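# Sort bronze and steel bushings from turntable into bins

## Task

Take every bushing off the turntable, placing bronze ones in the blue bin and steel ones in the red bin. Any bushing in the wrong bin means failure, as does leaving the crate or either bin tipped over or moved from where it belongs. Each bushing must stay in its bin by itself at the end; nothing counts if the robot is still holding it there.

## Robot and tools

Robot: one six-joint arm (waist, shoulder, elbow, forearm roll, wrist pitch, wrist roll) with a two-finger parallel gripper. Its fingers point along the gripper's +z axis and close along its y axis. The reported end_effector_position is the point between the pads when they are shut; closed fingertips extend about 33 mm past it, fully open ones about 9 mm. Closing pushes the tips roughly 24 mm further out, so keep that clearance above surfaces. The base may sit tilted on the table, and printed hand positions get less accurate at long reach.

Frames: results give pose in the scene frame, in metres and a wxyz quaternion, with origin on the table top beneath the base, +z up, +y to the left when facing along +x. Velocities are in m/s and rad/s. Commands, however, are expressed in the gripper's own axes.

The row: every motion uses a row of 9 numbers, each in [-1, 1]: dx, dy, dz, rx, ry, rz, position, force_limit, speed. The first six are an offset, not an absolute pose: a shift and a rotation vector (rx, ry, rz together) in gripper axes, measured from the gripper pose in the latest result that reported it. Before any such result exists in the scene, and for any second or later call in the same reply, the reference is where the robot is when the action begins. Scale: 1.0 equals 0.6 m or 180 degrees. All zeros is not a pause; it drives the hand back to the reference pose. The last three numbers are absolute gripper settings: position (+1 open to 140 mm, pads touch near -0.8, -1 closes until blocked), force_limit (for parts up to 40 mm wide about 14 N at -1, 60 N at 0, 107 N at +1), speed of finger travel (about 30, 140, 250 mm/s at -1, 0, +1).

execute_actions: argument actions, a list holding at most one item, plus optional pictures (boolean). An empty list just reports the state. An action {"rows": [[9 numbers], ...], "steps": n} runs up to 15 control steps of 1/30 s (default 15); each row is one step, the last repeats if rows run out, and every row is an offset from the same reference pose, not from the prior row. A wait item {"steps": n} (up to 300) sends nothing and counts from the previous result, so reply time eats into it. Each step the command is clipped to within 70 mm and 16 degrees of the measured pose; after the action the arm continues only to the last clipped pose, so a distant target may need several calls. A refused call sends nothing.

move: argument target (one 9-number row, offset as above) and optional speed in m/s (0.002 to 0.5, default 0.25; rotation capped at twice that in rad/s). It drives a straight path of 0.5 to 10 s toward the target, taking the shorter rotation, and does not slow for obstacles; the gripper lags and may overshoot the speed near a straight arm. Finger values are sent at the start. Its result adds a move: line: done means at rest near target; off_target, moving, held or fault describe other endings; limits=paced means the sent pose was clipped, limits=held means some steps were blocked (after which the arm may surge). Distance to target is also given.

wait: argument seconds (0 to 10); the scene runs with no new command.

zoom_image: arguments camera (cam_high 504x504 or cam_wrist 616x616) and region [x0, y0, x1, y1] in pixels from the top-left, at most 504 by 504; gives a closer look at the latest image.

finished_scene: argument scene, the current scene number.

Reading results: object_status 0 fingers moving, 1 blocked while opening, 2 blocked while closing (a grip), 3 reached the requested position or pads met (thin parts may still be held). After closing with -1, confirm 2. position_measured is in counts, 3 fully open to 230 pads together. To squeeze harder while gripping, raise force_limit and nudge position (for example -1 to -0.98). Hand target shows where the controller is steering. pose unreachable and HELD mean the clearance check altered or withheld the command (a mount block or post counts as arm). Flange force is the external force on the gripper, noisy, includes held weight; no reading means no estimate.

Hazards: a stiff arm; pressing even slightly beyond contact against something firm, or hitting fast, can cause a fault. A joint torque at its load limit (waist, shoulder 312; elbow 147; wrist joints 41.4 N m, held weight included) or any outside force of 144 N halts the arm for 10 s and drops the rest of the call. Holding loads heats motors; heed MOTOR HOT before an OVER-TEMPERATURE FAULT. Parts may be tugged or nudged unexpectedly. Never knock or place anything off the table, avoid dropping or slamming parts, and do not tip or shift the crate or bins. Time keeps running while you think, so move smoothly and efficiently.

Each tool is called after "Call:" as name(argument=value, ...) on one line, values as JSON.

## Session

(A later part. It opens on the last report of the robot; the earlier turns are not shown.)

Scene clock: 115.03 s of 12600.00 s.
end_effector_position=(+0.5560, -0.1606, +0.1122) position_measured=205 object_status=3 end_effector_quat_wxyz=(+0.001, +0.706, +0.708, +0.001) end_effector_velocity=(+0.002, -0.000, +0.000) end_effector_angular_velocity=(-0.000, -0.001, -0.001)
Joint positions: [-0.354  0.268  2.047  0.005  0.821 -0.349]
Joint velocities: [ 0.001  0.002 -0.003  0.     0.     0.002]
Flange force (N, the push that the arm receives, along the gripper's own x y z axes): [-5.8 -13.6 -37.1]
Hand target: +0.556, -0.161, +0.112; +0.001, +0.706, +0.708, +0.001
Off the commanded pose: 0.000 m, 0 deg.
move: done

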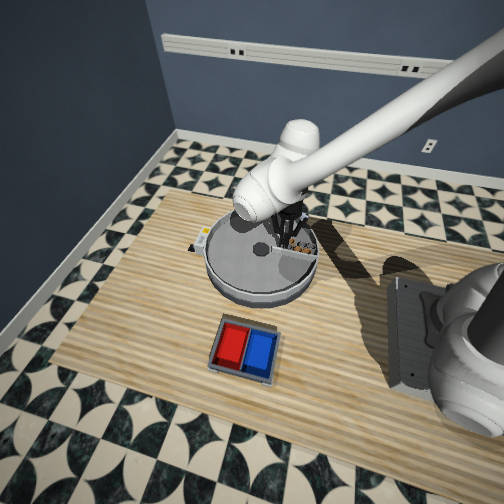

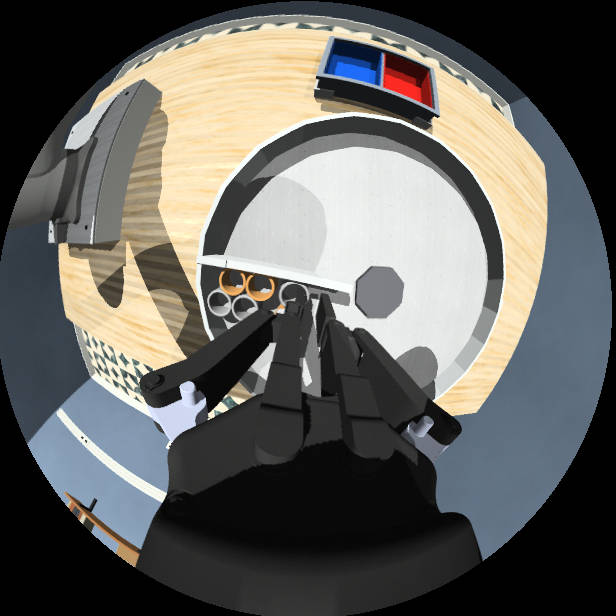

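Call:
move(target=[0,0,-0.038,0,0,0,-0.6,-0.3,-0.6], speed=0.1)

Call:
move(target=[0.0427,-0.021,0.003,0.0654,-0.0654,0.4969,-0.35,-0.3,-0.6], speed=0.5)

Scene clock: 121.57 s of 12600.00 s.
end_effector_position=(+0.5559, -0.1606, +0.1349) position_measured=205 object_status=3 end_effector_quat_wxyz=(+0.001, +0.706, +0.708, +0.000) end_effector_velocity=(-0.001, -0.000, +0.001) end_effector_angular_velocity=(-0.001, +0.001, -0.000)
Joint positions: [-0.354  0.241  2.03   0.005  0.865 -0.349]
Joint velocities: [-0.001 -0.002 -0.001 -0.001  0.004  0.001]
Flange force (N, the push that the arm receives, along the gripper's own x y z axes): [-6.2 -2.5 1.0]
Hand target: +0.556, -0.161, +0.135; +0.001, +0.706, +0.708, +0.000
Off the commanded pose: 0.000 m, 0 deg.
move: done

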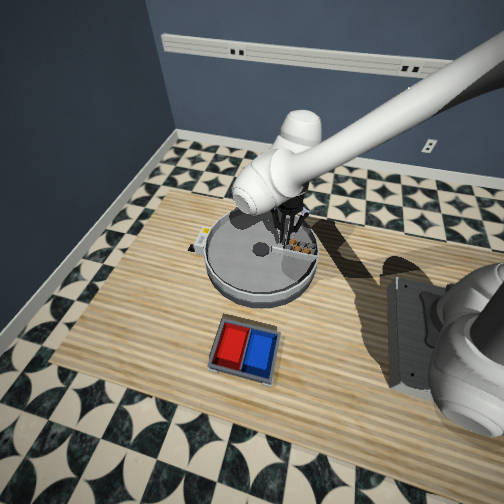

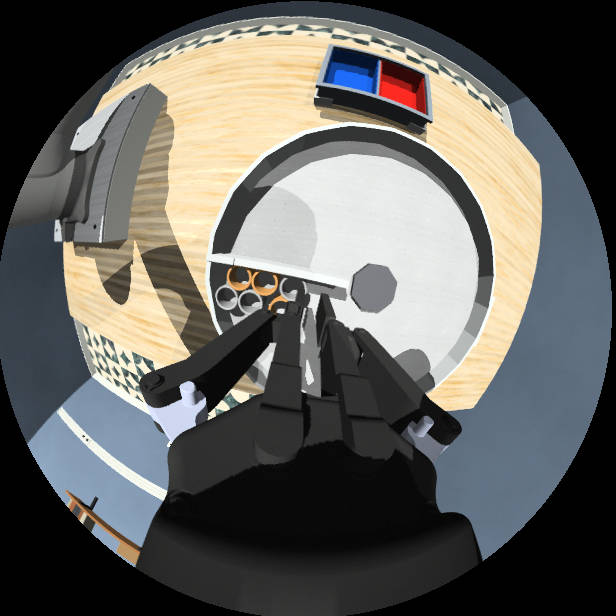

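Scene clock: 123.73 s of 12600.00 s.
end_effector_position=(+0.5433, -0.1350, +0.1329) position_measured=173 object_status=3 end_effector_quat_wxyz=(+0.000, +0.992, +0.001, -0.129) end_effector_velocity=(+0.000, +0.000, -0.000) end_effector_angular_velocity=(-0.002, +0.001, -0.006)
Joint positions: [-0.277  0.343  1.915 -0.072  1.131  1.34 ]
Joint velocities: [ 0.001  0.001 -0.001 -0.     0.001  0.007]
Flange force (N, the push that the arm receives, along the gripper's own x y z axes): [-3.0 3.0 -4.4]
Hand target: +0.543, -0.135, +0.133; +0.000, +0.992, +0.001, -0.129
Off the commanded pose: 0.000 m, 0 deg.
move: done

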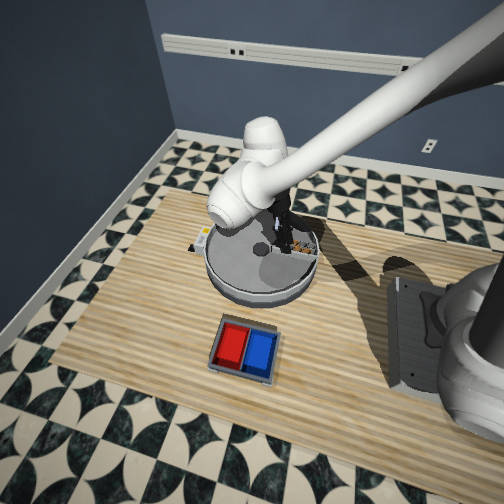

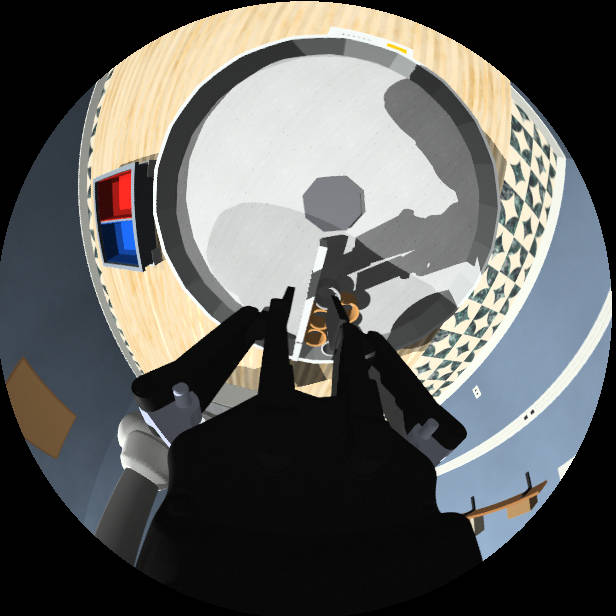

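Call:
move(target=[0.0065,0,0.0242,0,0,0,-0.35,-0.3,-0.6], speed=0.05)

Call:
zoom_image(camera="cam_wrist", region=[270,260,380,360])

Scene clock: 125.37 s of 12600.00 s.
end_effector_position=(+0.5434, -0.1349, +0.1180) position_measured=173 object_status=3 end_effector_quat_wxyz=(+0.000, +0.992, +0.001, -0.129) end_effector_velocity=(+0.000, -0.001, -0.001) end_effector_angular_velocity=(-0.001, +0.001, +0.001)
Joint positions: [-0.277  0.359  1.925 -0.073  1.105  1.342]
Joint velocities: [-0.     0.001 -0.001 -0.002 -0.     0.   ]
Flange force (N, the push that the arm receives, along the gripper's own x y z axes): [1.0 3.1 -3.4]
Hand target: +0.543, -0.135, +0.118; +0.000, +0.992, +0.001, -0.129
Off the commanded pose: 0.000 m, 0 deg.
move: done

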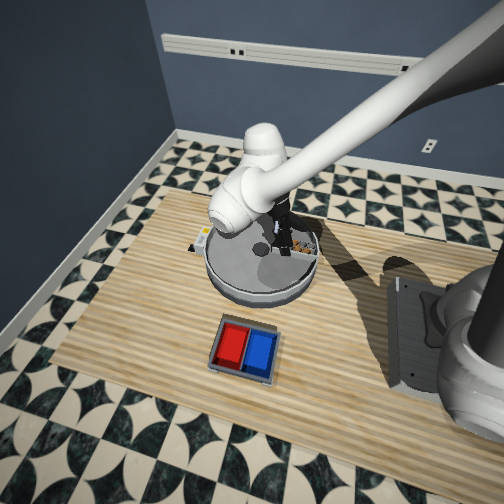

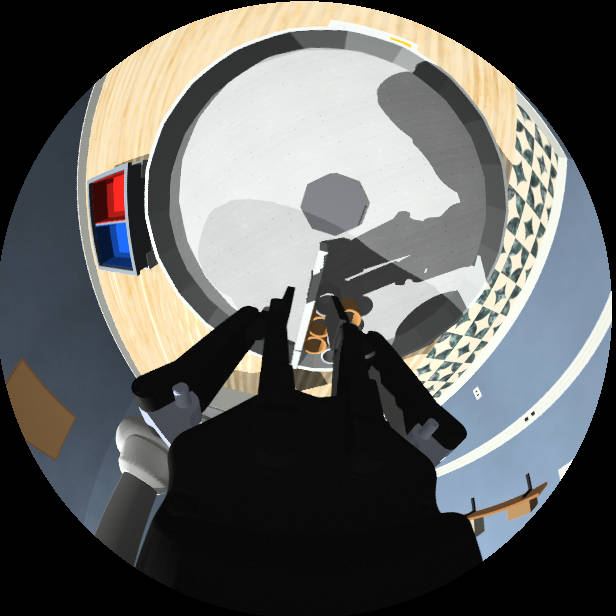

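Region (270, 260, 380, 360) of cam_wrist's 616x616 image, scaled by 4.582, with more detail than that image has; it fills the top 458 rows of this view, and the rest is white.

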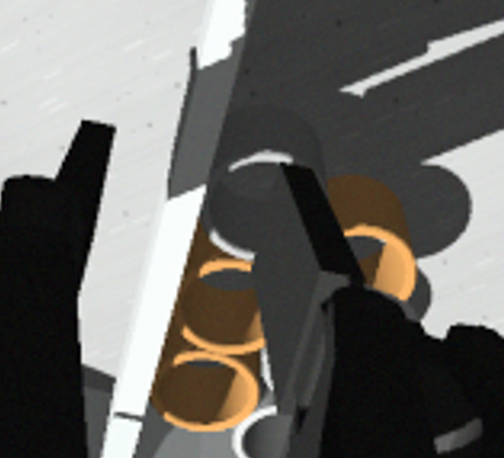

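Call:
execute_actions(actions=[{"rows":[[-0.003,-0.002,0.001,0,0,0,-0.35,-0.3,-0.6],[-0.005,-0.004,0.002,0,0,0,-0.35,-0.3,-0.6],[-0.0055,-0.005,0.003,0,0,0,-0.35,-0.3,-0.6],[-0.005,-0.005,0.0045,0,0,0,-0.35,-0.3,-0.6],[-0.0045,-0.005,0.006,0,0,0,-0.35,-0.3,-0.6],[-0.0041,-0.005,0.0072,0,0,0,-0.35,-0.3,-0.6]],"steps":12}])

Call:
zoom_image(camera="cam_wrist", region=[290,270,370,350])

Scene clock: 129.03 s of 12600.00 s.
end_effector_position=(+0.5399, -0.1320, +0.1147) position_measured=173 object_status=3 end_effector_quat_wxyz=(+0.000, +0.992, +0.001, -0.129) end_effector_velocity=(+0.000, +0.000, -0.002) end_effector_angular_velocity=(-0.000, -0.001, +0.000)
Joint positions: [-0.274  0.358  1.935 -0.072  1.096  1.346]
Joint velocities: [ 0.001  0.002  0.001 -0.    -0.004  0.001]
Flange force (N, the push that the arm receives, along the gripper's own x y z axes): [-0.9 4.9 0.8]
Hand target: +0.540, -0.132, +0.114; +0.000, +0.992, +0.001, -0.129
Off the commanded pose: 0.000 m, 0 deg.
Steps of this call (steps 1 to 98: nothing new was sent; steps 99 to 110: all 12 steps of this action). Readings (end_effector_position | what the end effector reports):
99: (+0.5433, -0.1349, +0.1178) | position_measured=173 object_status=3
100: (+0.5427, -0.1345, +0.1177) | position_measured=173 object_status=3
102: (+0.5411, -0.1333, +0.1174) | position_measured=173 object_status=3
106: (+0.5401, -0.1322, +0.1155) | position_measured=173 object_status=3
110: the state above

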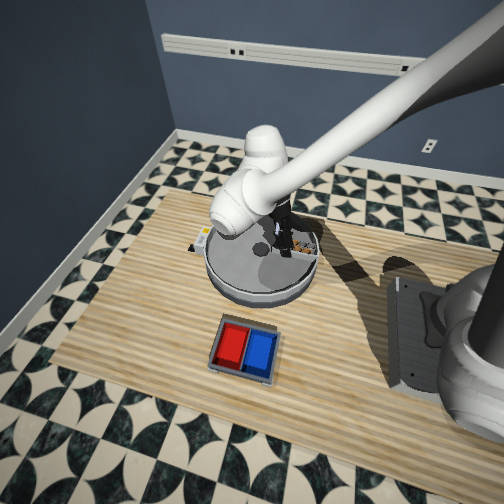

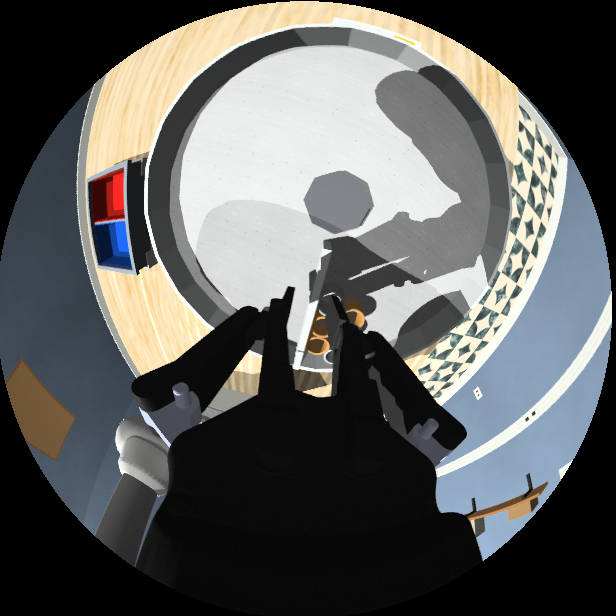

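Region (290, 270, 370, 350) of cam_wrist's 616x616 image, scaled by 6.300, with more detail than that image has.

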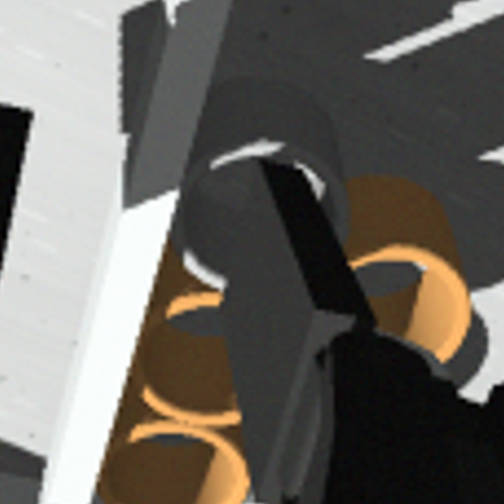

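Call:
execute_actions(actions=[{"rows":[[-0.0025,0,0.0007,0,0,0,-0.35,-0.3,-0.6],[-0.0048,0,0.0013,0,0,0,-0.35,-0.3,-0.6],[-0.0048,0,0.0013,0,0,0,-0.35,-0.3,-0.6],[-0.0046,0,0.002,0,0,0,-0.35,-0.3,-0.6],[-0.0044,0,0.0027,0,0,0,-0.35,-0.3,-0.6],[-0.0042,0,0.0034,0,0,0,-0.35,-0.3,-0.6],[-0.0041,0,0.004,0,0,0,-0.35,-0.3,-0.6]],"steps":12}])

Call:
zoom_image(camera="cam_wrist", region=[290,270,370,350])

Scene clock: 131.50 s of 12600.00 s.
end_effector_position=(+0.5370, -0.1320, +0.1132) position_measured=173 object_status=3 end_effector_quat_wxyz=(+0.000, +0.992, +0.001, -0.129) end_effector_velocity=(+0.000, -0.000, -0.002) end_effector_angular_velocity=(-0.000, -0.000, +0.001)
Joint positions: [-0.275  0.356  1.942 -0.073  1.091  1.345]
Joint velocities: [-0.     0.002  0.001 -0.    -0.003 -0.001]
Flange force (N, the push that the arm receives, along the gripper's own x y z axes): [1.2 6.1 -0.9]
Hand target: +0.537, -0.132, +0.113; +0.000, +0.992, +0.001, -0.129
Off the commanded pose: 0.000 m, 0 deg.
Steps of this call (steps 1 to 62: nothing new was sent; steps 63 to 74: all 12 steps of this action). Readings (end_effector_position | what the end effector reports):
63: (+0.5398, -0.1319, +0.1144) | position_measured=173 object_status=3
64: (+0.5393, -0.1318, +0.1143) | position_measured=173 object_status=3
66: (+0.5381, -0.1317, +0.1144) | position_measured=173 object_status=3
70: (+0.5372, -0.1319, +0.1137) | position_measured=173 object_status=3
74: the state above

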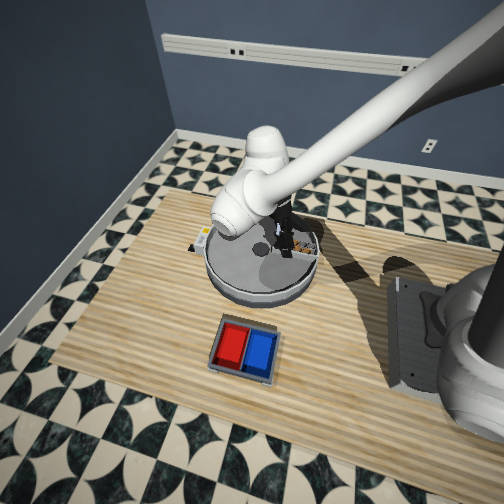

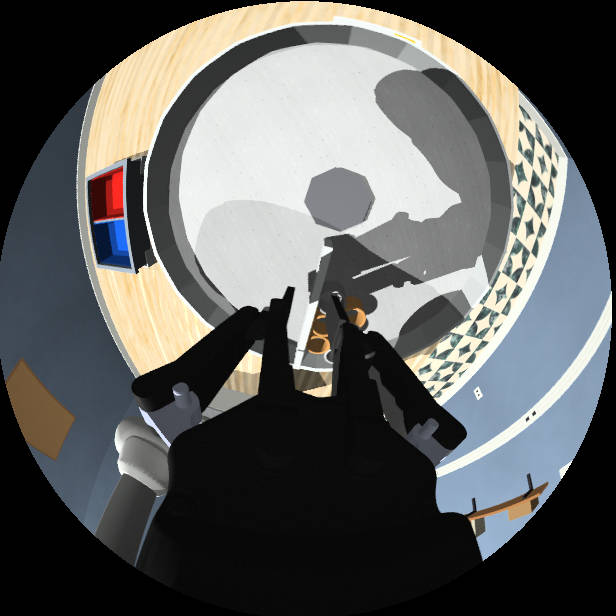

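Region (290, 270, 370, 350) of cam_wrist's 616x616 image, scaled by 6.300, with more detail than that image has.

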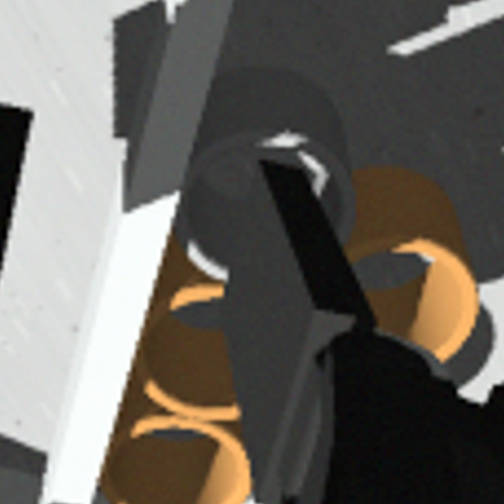

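Call:
execute_actions(actions=[{"rows":[[0.0003,0,0.001,0,0,0,-0.35,-0.3,-0.6],[0.0005,0,0.0021,0,0,0,-0.35,-0.3,-0.6]],"steps":7}], pictures=false)

Scene clock: 134.40 s of 12600.00 s.
end_effector_position=(+0.5370, -0.1320, +0.1120) position_measured=173 object_status=3 end_effector_quat_wxyz=(+0.000, +0.992, +0.001, -0.129) end_effector_velocity=(+0.000, -0.000, -0.001) end_effector_angular_velocity=(-0.001, +0.000, +0.001)
Joint positions: [-0.275  0.357  1.943 -0.073  1.089  1.345]
Joint velocities: [-0.     0.002  0.    -0.001 -0.002  0.   ]
Flange force (N, the push that the arm receives, along the gripper's own x y z axes): [2.2 5.4 -0.8]
Hand target: +0.537, -0.132, +0.112; +0.000, +0.992, +0.001, -0.129
Off the commanded pose: 0.000 m, 0 deg.
Steps of this call (steps 1 to 80: nothing new was sent; steps 81 to 87: all 7 steps of this action). Readings (end_effector_position | what the end effector reports):
81: (+0.5370, -0.1320, +0.1130) | position_measured=173 object_status=3
82: (+0.5370, -0.1320, +0.1128) | position_measured=173 object_status=3
84: (+0.5370, -0.1320, +0.1123) | position_measured=173 object_status=3
87: the state above

Call:
execute_actions(actions=[{"rows":[[0.0003,0,0.001,0,0,0,-0.35,-0.3,-0.6],[0.0006,0,0.0024,0,0,0,-0.35,-0.3,-0.6]],"steps":7}])

Call:
zoom_image(camera="cam_wrist", region=[290,270,370,350])

Scene clock: 135.40 s of 12600.00 s.
end_effector_position=(+0.5370, -0.1320, +0.1107) position_measured=173 object_status=3 end_effector_quat_wxyz=(+0.000, +0.992, +0.001, -0.129) end_effector_velocity=(-0.000, -0.000, -0.002) end_effector_angular_velocity=(+0.000, -0.000, +0.000)
Joint positions: [-0.275  0.359  1.944 -0.073  1.087  1.345]
Joint velocities: [-0.     0.002  0.001  0.    -0.004 -0.   ]
Flange force (N, the push that the arm receives, along the gripper's own x y z axes): [-6.1 4.3 -1.9]
Hand target: +0.537, -0.132, +0.111; +0.000, +0.992, +0.001, -0.129
Off the commanded pose: 0.000 m, 0 deg.
Steps of this call (steps 1 to 23: nothing new was sent; steps 24 to 30: all 7 steps of this action). Readings (end_effector_position | what the end effector reports):
24: (+0.5370, -0.1320, +0.1119) | position_measured=173 object_status=3
25: (+0.5370, -0.1320, +0.1117) | position_measured=173 object_status=3
27: (+0.5370, -0.1320, +0.1110) | position_measured=173 object_status=3
30: the state above

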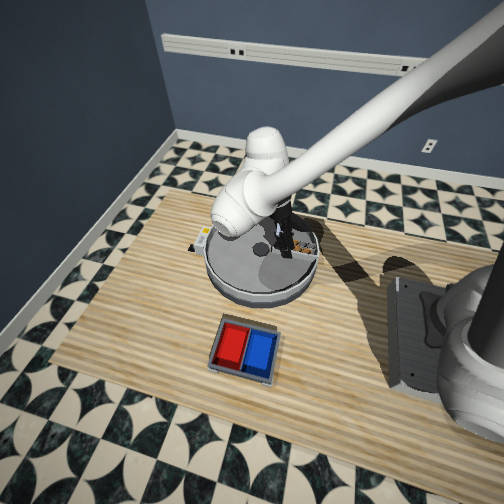

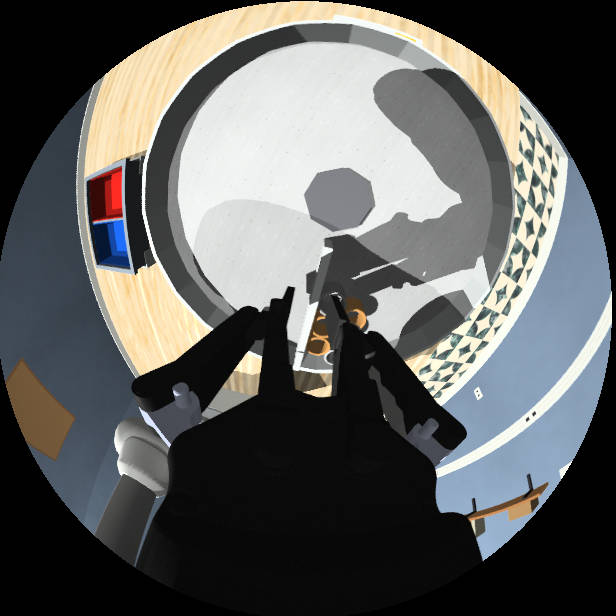

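Region (290, 270, 370, 350) of cam_wrist's 616x616 image, scaled by 6.300, with more detail than that image has.

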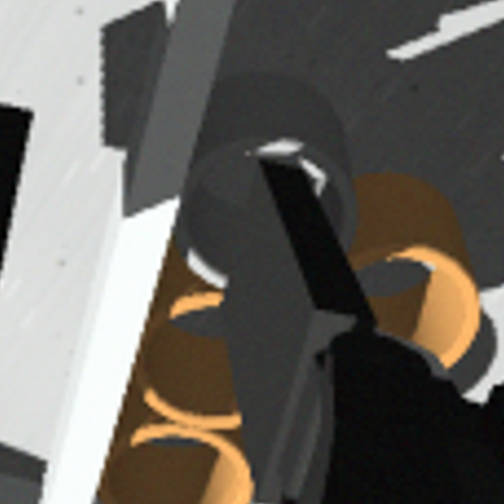

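Call:
execute_actions(actions=[{"rows":[[0.0008,0,0.0005,0,0,0,-0.35,-0.3,-0.6],[0.0016,0,0.0011,0,0,0,-0.35,-0.3,-0.6]],"steps":7}], pictures=false)

Call:
move(target=[0.0161,0.0007,-0.0043,0,0,0,-0.35,-0.3,-0.6], speed=0.025)

Call:
zoom_image(camera="cam_wrist", region=[290,270,370,350])

Scene clock: 137.40 s of 12600.00 s.
end_effector_position=(+0.5375, -0.1320, +0.1098) position_measured=173 object_status=3 end_effector_quat_wxyz=(+0.000, +0.992, +0.001, -0.129) end_effector_velocity=(+0.001, +0.000, -0.001) end_effector_angular_velocity=(-0.001, +0.001, -0.002)
Joint positions: [-0.275  0.361  1.943 -0.073  1.086  1.345]
Joint velocities: [ 0.     0.002 -0.001  0.    -0.001  0.003]
Flange force (N, the push that the arm receives, along the gripper's own x y z axes): [0.6 2.5 1.0]
Hand target: +0.538, -0.132, +0.110; +0.000, +0.992, +0.001, -0.129
Off the commanded pose: 0.000 m, 0 deg.
Steps of this call (steps 1 to 53: nothing new was sent; steps 54 to 60: all 7 steps of this action). Readings (end_effector_position | what the end effector reports):
54: (+0.5370, -0.1320, +0.1105) | position_measured=173 object_status=3
55: (+0.5370, -0.1320, +0.1104) | position_measured=173 object_status=3
57: (+0.5372, -0.1320, +0.1099) | position_measured=173 object_status=3
60: the state above

Scene clock: 138.37 s of 12600.00 s.
end_effector_position=(+0.5476, -0.1324, +0.1098) position_measured=173 object_status=3 end_effector_quat_wxyz=(+0.000, +0.992, +0.001, -0.129) end_effector_velocity=(+0.002, +0.000, +0.000) end_effector_angular_velocity=(+0.000, -0.001, -0.001)
Joint positions: [-0.272  0.373  1.924 -0.072  1.093  1.348]
Joint velocities: [ 0.001  0.002 -0.003  0.001  0.     0.001]
Flange force (N, the push that the arm receives, along the gripper's own x y z axes): [-9.3 1.3 -3.1]
Hand target: +0.548, -0.132, +0.110; +0.000, +0.992, +0.001, -0.129
Off the commanded pose: 0.000 m, 0 deg.
move: done

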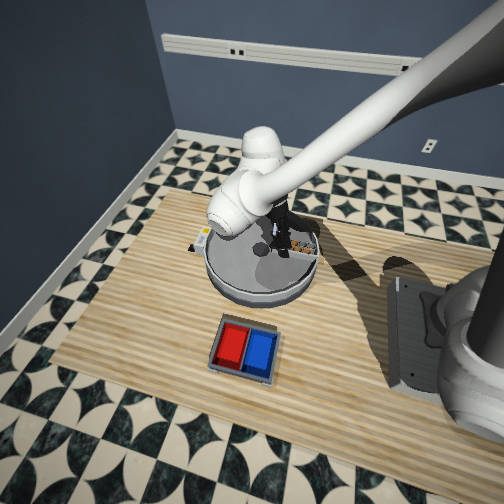

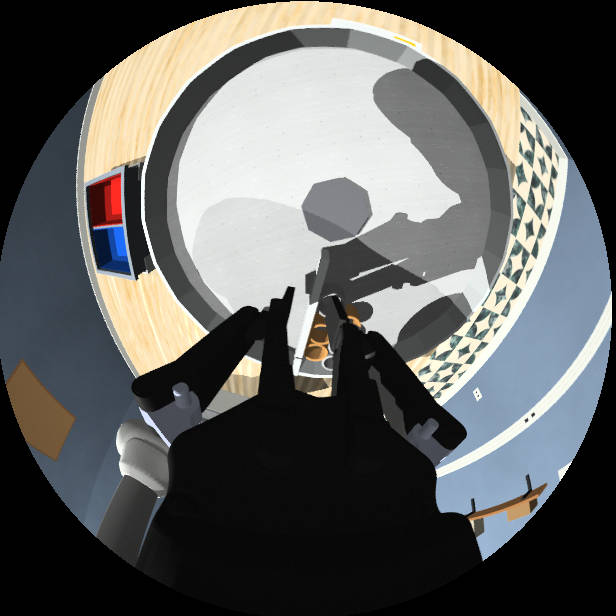

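Region (290, 270, 370, 350) of cam_wrist's 616x616 image, scaled by 6.300, with more detail than that image has.

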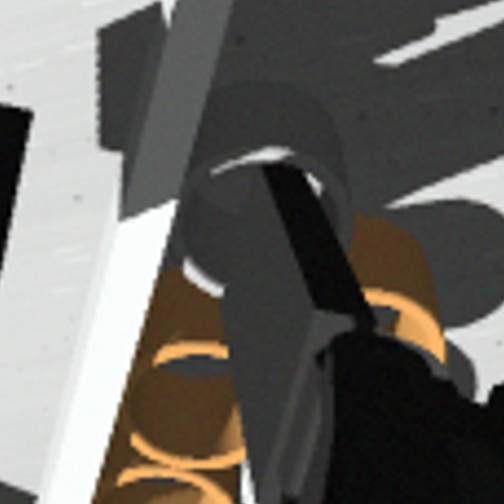

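Call:
move(target=[0.058,0.0027,-0.0155,0,0,0,-0.35,-0.3,-0.6], speed=0.05)

Call:
zoom_image(camera="cam_wrist", region=[270,200,400,360])

Scene clock: 141.67 s of 12600.00 s.
end_effector_position=(+0.5835, -0.1340, +0.1098) position_measured=173 object_status=3 end_effector_quat_wxyz=(+0.000, +0.992, +0.001, -0.129) end_effector_velocity=(+0.001, -0.001, +0.000) end_effector_angular_velocity=(-0.001, -0.000, +0.000)
Joint positions: [-0.26   0.419  1.852 -0.068  1.119  1.355]
Joint velocities: [ 0.     0.002 -0.003 -0.001  0.001  0.   ]
Flange force (N, the push that the arm receives, along the gripper's own x y z axes): [-2.8 3.4 0.3]
Hand target: +0.584, -0.134, +0.110; +0.000, +0.992, +0.001, -0.129
Off the commanded pose: 0.000 m, 0 deg.
move: done

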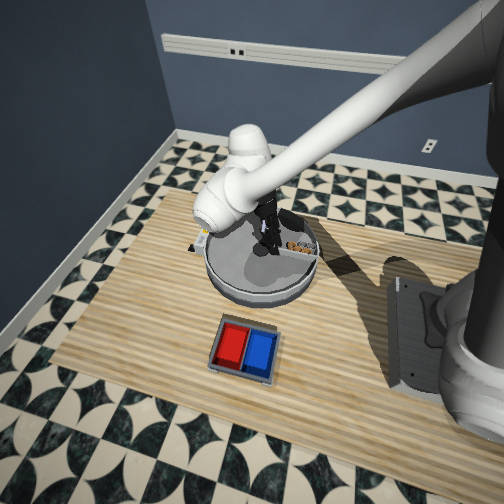

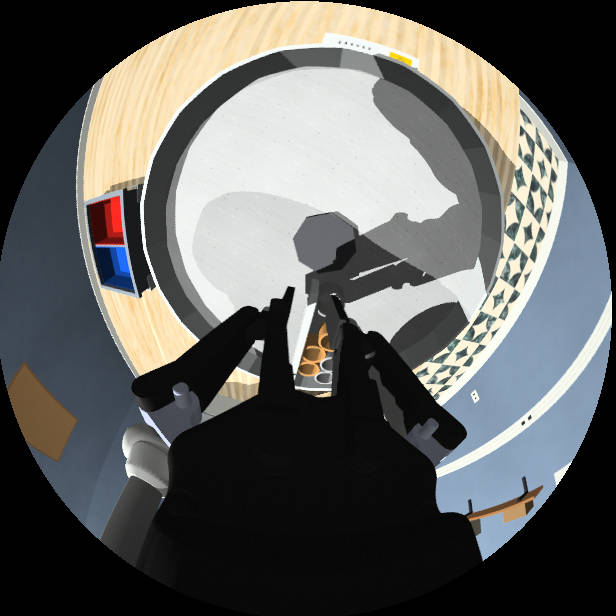

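Region (270, 200, 400, 360) of cam_wrist's 616x616 image, scaled by 3.150, with more detail than that image has; it fills the left 410 columns of this view, and the rest is white.

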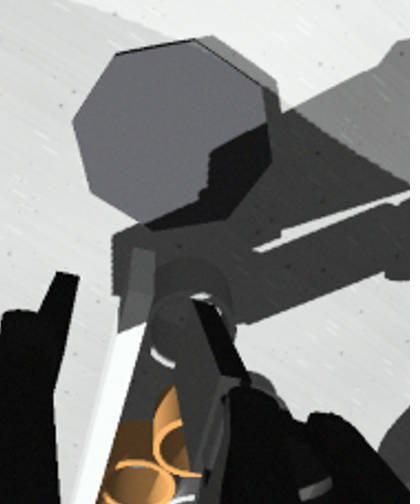

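Call:
move(target=[-0.0095,0,-0.0354,0,0,0,-0.35,-0.3,-0.6], speed=0.1)

Call:
move(target=[-0.0105,0.045,0.0028,-0.0654,0.0654,-0.4969,-0.4,-0.3,-0.6], speed=0.5)

Call:
zoom_image(camera="cam_wrist", region=[230,240,390,350])

Scene clock: 144.43 s of 12600.00 s.
end_effector_position=(+0.5834, -0.1339, +0.1317) position_measured=173 object_status=3 end_effector_quat_wxyz=(+0.000, +0.992, +0.001, -0.129) end_effector_velocity=(-0.000, -0.000, +0.002) end_effector_angular_velocity=(+0.001, +0.001, -0.002)
Joint positions: [-0.26   0.395  1.838 -0.067  1.156  1.353]
Joint velocities: [-0.001 -0.002 -0.001  0.001  0.005  0.   ]
Flange force (N, the push that the arm receives, along the gripper's own x y z axes): [0.6 3.0 -1.1]
Hand target: +0.583, -0.134, +0.132; +0.000, +0.992, +0.001, -0.129
Off the commanded pose: 0.000 m, 0 deg.
move: done

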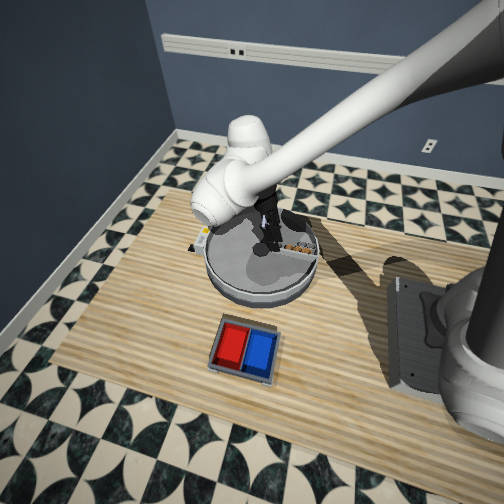

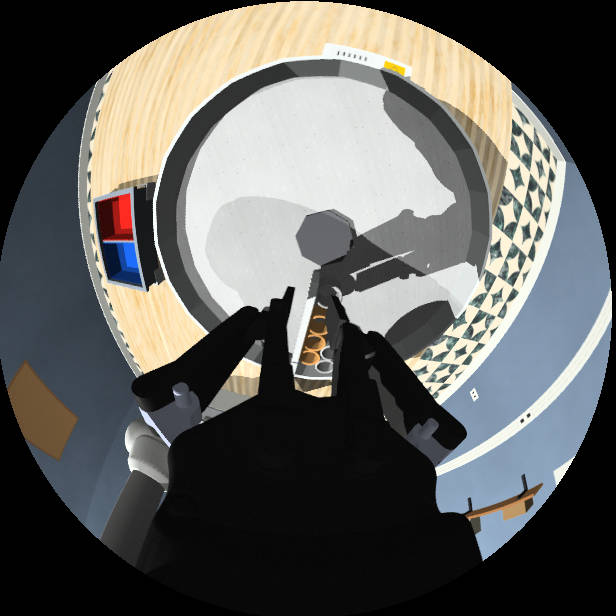

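Scene clock: 146.63 s of 12600.00 s.
end_effector_position=(+0.5770, -0.1610, +0.1318) position_measured=179 object_status=3 end_effector_quat_wxyz=(+0.001, +0.706, +0.708, +0.001) end_effector_velocity=(-0.001, +0.000, -0.000) end_effector_angular_velocity=(+0.005, +0.001, +0.006)
Joint positions: [-0.342  0.272  1.994  0.005  0.869 -0.337]
Joint velocities: [-0.002 -0.     0.001  0.005  0.002 -0.012]
Flange force (N, the push that the arm receives, along the gripper's own x y z axes): [-2.8 -0.1 -2.7]
Hand target: +0.577, -0.161, +0.132; +0.001, +0.706, +0.708, +0.001
Off the commanded pose: 0.000 m, 0 deg.
move: done

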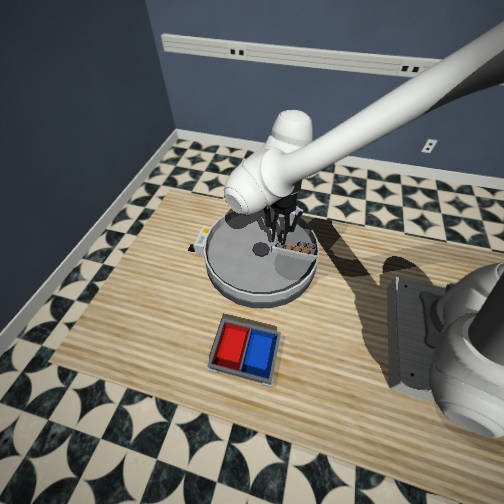

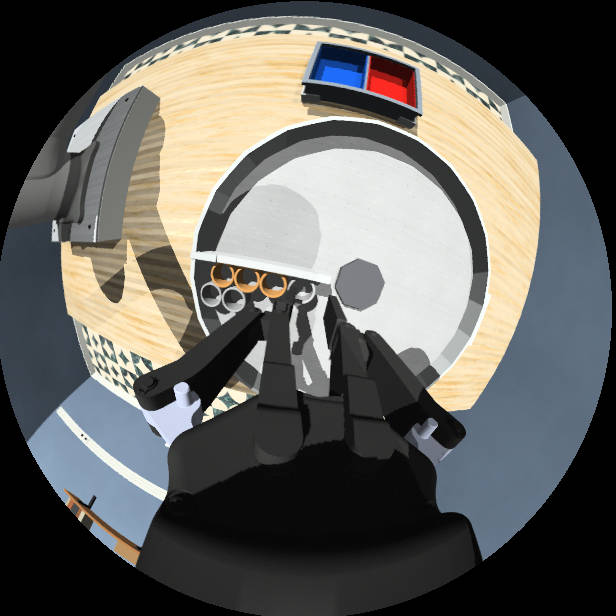

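Region (230, 240, 390, 350) of cam_wrist's 616x616 image, scaled by 3.150, with more detail than that image has; it fills the top 346 rows of this view, and the rest is white.

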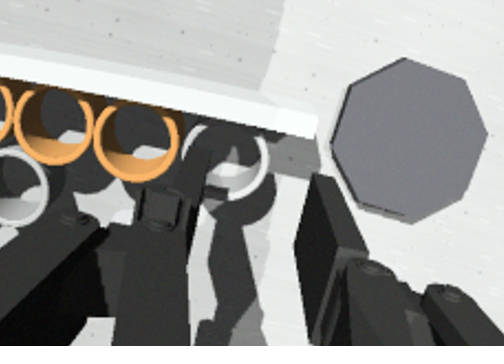

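Call:
move(target=[-0.0283,-0.0208,0.006,0.0654,-0.0654,0.4969,-0.35,-0.3,-0.6], speed=0.5)

Call:
move(target=[0.0056,0,0.0209,0,0,0,-0.35,-0.3,-0.6], speed=0.06)

Call:
zoom_image(camera="cam_wrist", region=[250,270,330,350])

Scene clock: 160.73 s of 12600.00 s.
end_effector_position=(+0.5645, -0.1781, +0.1281) position_measured=173 object_status=3 end_effector_quat_wxyz=(+0.001, +0.992, +0.001, -0.129) end_effector_velocity=(+0.001, -0.000, +0.001) end_effector_angular_velocity=(-0.002, -0.001, -0.006)
Joint positions: [-0.331  0.388  1.857 -0.086  1.14   1.294]
Joint velocities: [ 0.     0.001 -0.003 -0.     0.001  0.007]
Flange force (N, the push that the arm receives, along the gripper's own x y z axes): [1.9 4.7 -1.8]
Hand target: +0.565, -0.178, +0.128; +0.001, +0.992, +0.001, -0.129
Off the commanded pose: 0.000 m, 0 deg.
move: done

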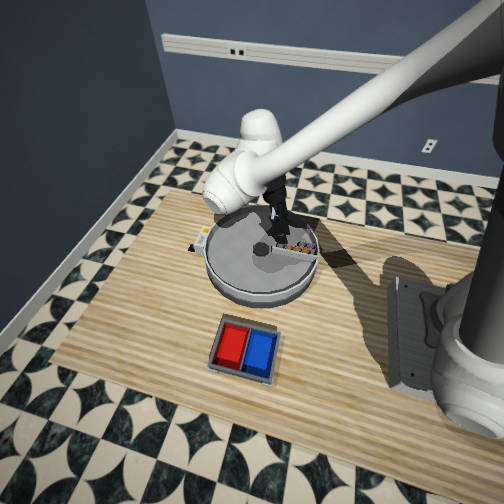

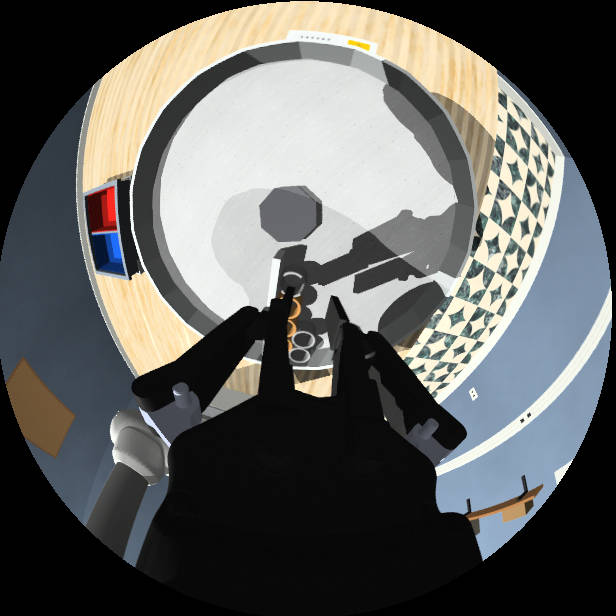

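Scene clock: 161.47 s of 12600.00 s.
end_effector_position=(+0.5645, -0.1781, +0.1152) position_measured=173 object_status=3 end_effector_quat_wxyz=(+0.001, +0.992, +0.001, -0.129) end_effector_velocity=(-0.000, -0.000, -0.001) end_effector_angular_velocity=(+0.000, +0.001, -0.000)
Joint positions: [-0.331  0.402  1.866 -0.087  1.118  1.296]
Joint velocities: [-0.     0.002  0.    -0.    -0.001  0.   ]
Flange force (N, the push that the arm receives, along the gripper's own x y z axes): [3.3 9.8 1.7]
Hand target: +0.564, -0.178, +0.115; +0.001, +0.992, +0.001, -0.129
Off the commanded pose: 0.000 m, 0 deg.
move: done

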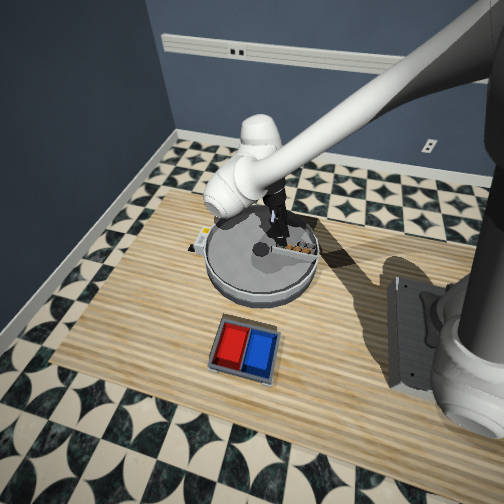

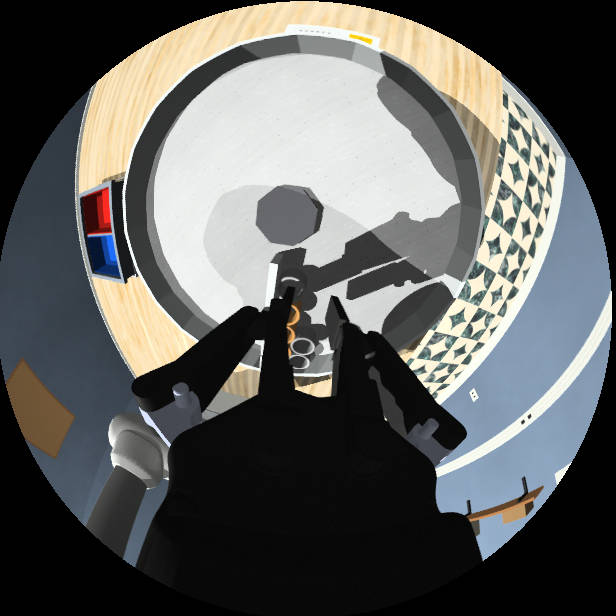

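Region (250, 270, 330, 350) of cam_wrist's 616x616 image, scaled by 6.300, with more detail than that image has.

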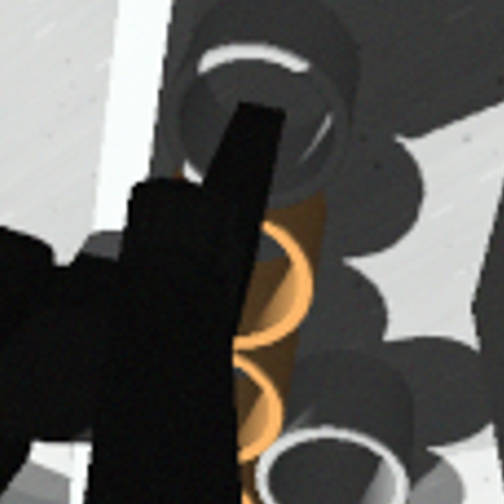

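Call:
execute_actions(actions=[{"rows":[[0.004,0,-0.0011,0,0,0,-0.35,-0.3,-0.6],[0.008,0,-0.0022,0,0,0,-0.35,-0.3,-0.6],[0.008,0,-0.0022,0,0,0,-0.35,-0.3,-0.6],[0.0083,0,-0.0012,0,0,0,-0.35,-0.3,-0.6],[0.0086,0,0,0,0,0,-0.35,-0.3,-0.6],[0.0089,0,0.001,0,0,0,-0.35,-0.3,-0.6],[0.0092,0,0.0022,0,0,0,-0.35,-0.3,-0.6]],"steps":13}])

Call:
zoom_image(camera="cam_wrist", region=[250,270,330,350])

Scene clock: 164.00 s of 12600.00 s.
end_effector_position=(+0.5694, -0.1781, +0.1127) position_measured=173 object_status=3 end_effector_quat_wxyz=(+0.001, +0.992, +0.001, -0.129) end_effector_velocity=(+0.001, -0.000, -0.002) end_effector_angular_velocity=(+0.000, -0.000, -0.002)
Joint positions: [-0.328  0.411  1.858 -0.087  1.117  1.298]
Joint velocities: [-0.     0.003 -0.     0.001 -0.002  0.001]
Flange force (N, the push that the arm receives, along the gripper's own x y z axes): [0.3 5.0 -1.3]
Hand target: +0.569, -0.178, +0.113; +0.001, +0.992, +0.001, -0.129
Off the commanded pose: 0.000 m, 0 deg.
Steps of this call (steps 1 to 63: nothing new was sent; steps 64 to 76: all 13 steps of this action). Readings (end_effector_position | what the end effector reports):
64: (+0.5645, -0.1781, +0.1150) | position_measured=173 object_status=3
65: (+0.5652, -0.1781, +0.1150) | position_measured=173 object_status=3
67: (+0.5675, -0.1782, +0.1151) | position_measured=173 object_status=3
71: (+0.5690, -0.1781, +0.1136) | position_measured=173 object_status=3
76: the state above

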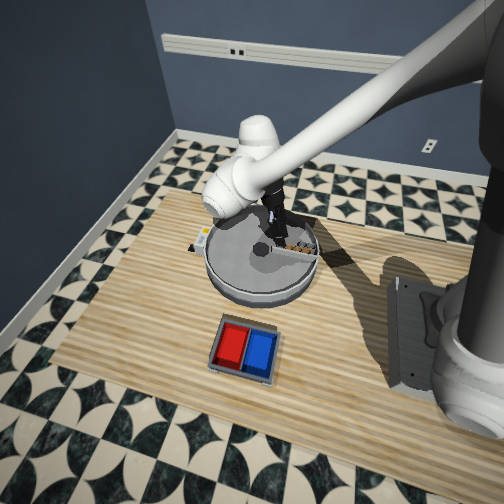

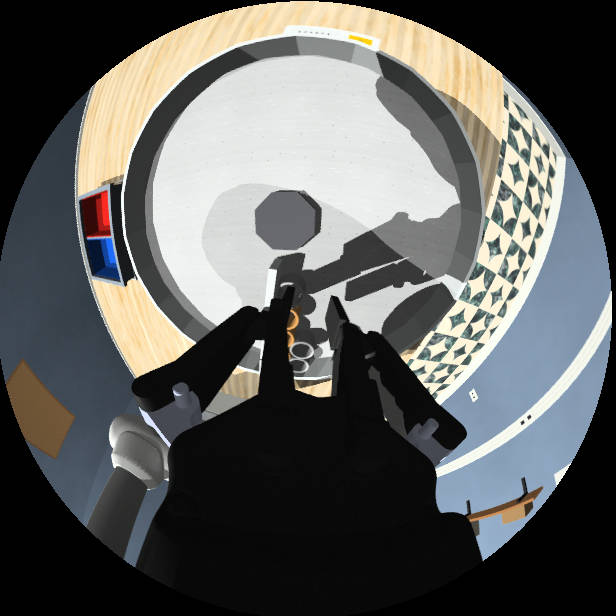

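Region (250, 270, 330, 350) of cam_wrist's 616x616 image, scaled by 6.300, with more detail than that image has.

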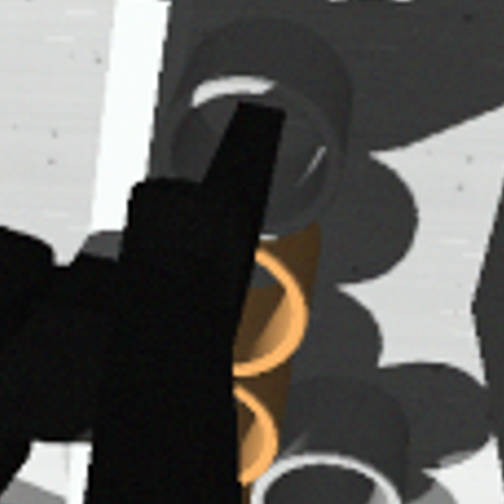

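Call:
execute_actions(actions=[{"rows":[[0.0003,0,0.001,0,0,0,-0.35,-0.3,-0.6],[0.0005,0,0.002,0,0,0,-0.35,-0.3,-0.6]],"steps":6}], pictures=false)

Scene clock: 165.23 s of 12600.00 s.
end_effector_position=(+0.5696, -0.1781, +0.1117) position_measured=173 object_status=3 end_effector_quat_wxyz=(+0.001, +0.992, +0.001, -0.129) end_effector_velocity=(+0.000, -0.000, -0.002) end_effector_angular_velocity=(-0.000, -0.001, -0.000)
Joint positions: [-0.328  0.412  1.858 -0.087  1.115  1.298]
Joint velocities: [-0.     0.002  0.002  0.    -0.005  0.001]
Flange force (N, the push that the arm receives, along the gripper's own x y z axes): [0.1 5.0 -3.3]
Hand target: +0.569, -0.178, +0.111; +0.001, +0.992, +0.001, -0.129
Off the commanded pose: 0.000 m, 0 deg.
Steps of this call (steps 1 to 31: nothing new was sent; steps 32 to 37: all 6 steps of this action). Readings (end_effector_position | what the end effector reports):
32: (+0.5695, -0.1781, +0.1125) | position_measured=173 object_status=3
33: (+0.5696, -0.1781, +0.1124) | position_measured=173 object_status=3
35: (+0.5697, -0.1782, +0.1120) | position_measured=173 object_status=3
37: the state above

Call:
execute_actions(actions=[{"rows":[[0.0003,0,0.0008,0,0,0,-0.35,-0.3,-0.6],[0.0004,0,0.0016,0,0,0,-0.35,-0.3,-0.6]],"steps":7}], pictures=false)

Scene clock: 166.13 s of 12600.00 s.
end_effector_position=(+0.5695, -0.1781, +0.1108) position_measured=173 object_status=3 end_effector_quat_wxyz=(+0.001, +0.992, +0.001, -0.129) end_effector_velocity=(+0.001, +0.000, -0.001) end_effector_angular_velocity=(+0.000, -0.001, -0.000)
Joint positions: [-0.328  0.413  1.859 -0.087  1.114  1.298]
Joint velocities: [ 0.     0.001 -0.001  0.001 -0.001 -0.   ]
Flange force (N, the push that the arm receives, along the gripper's own x y z axes): [-4.3 3.9 -1.2]
Hand target: +0.570, -0.178, +0.111; +0.001, +0.992, +0.001, -0.129
Off the commanded pose: 0.000 m, 0 deg.
Steps of this call (steps 1 to 20: nothing new was sent; steps 21 to 27: all 7 steps of this action). Readings (end_effector_position | what the end effector reports):
21: (+0.5694, -0.1781, +0.1114) | position_measured=173 object_status=3
22: (+0.5694, -0.1781, +0.1113) | position_measured=173 object_status=3
24: (+0.5695, -0.1781, +0.1110) | position_measured=173 object_status=3
27: the state above

Call:
move(target=[0.062,0.0917,-0.0161,0,0,0,-0.35,-0.3,-0.6], speed=0.045)

Call:
zoom_image(camera="cam_wrist", region=[250,270,330,350])

Scene clock: 168.87 s of 12600.00 s.
end_effector_position=(+0.6079, -0.2331, +0.1105) position_measured=173 object_status=3 end_effector_quat_wxyz=(+0.001, +0.992, +0.001, -0.129) end_effector_velocity=(+0.002, -0.002, +0.001) end_effector_angular_velocity=(-0.001, -0.002, -0.000)
Joint positions: [-0.383  0.482  1.749 -0.1    1.151  1.247]
Joint velocities: [-0.001  0.001 -0.004  0.     0.    -0.001]
Flange force (N, the push that the arm receives, along the gripper's own x y z axes): [0.8 2.3 0.5]
Hand target: +0.608, -0.233, +0.111; +0.001, +0.992, +0.001, -0.129
Off the commanded pose: 0.000 m, 0 deg.
move: done

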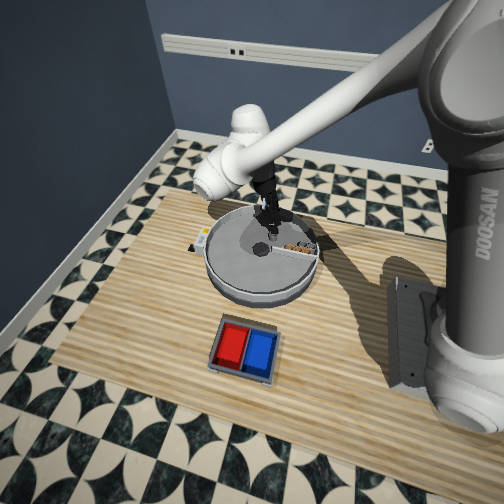

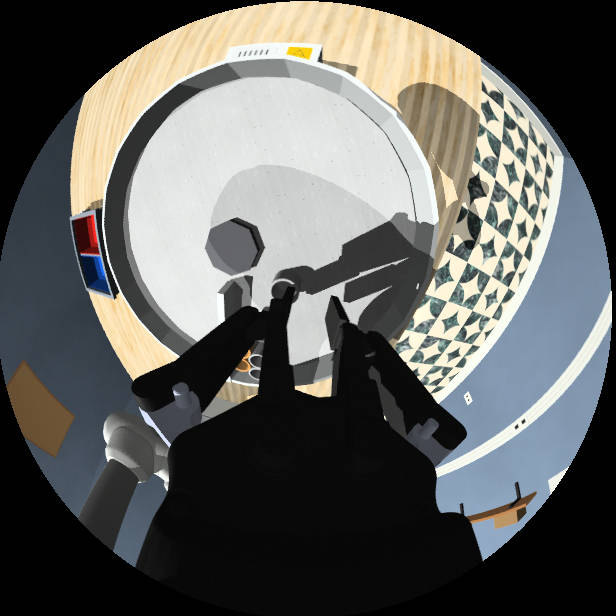

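Region (250, 270, 330, 350) of cam_wrist's 616x616 image, scaled by 6.300, with more detail than that image has.

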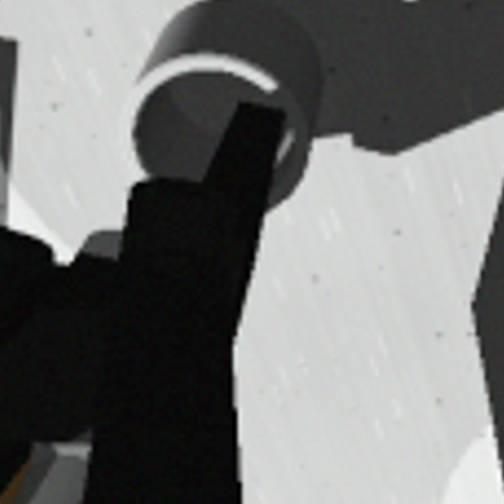

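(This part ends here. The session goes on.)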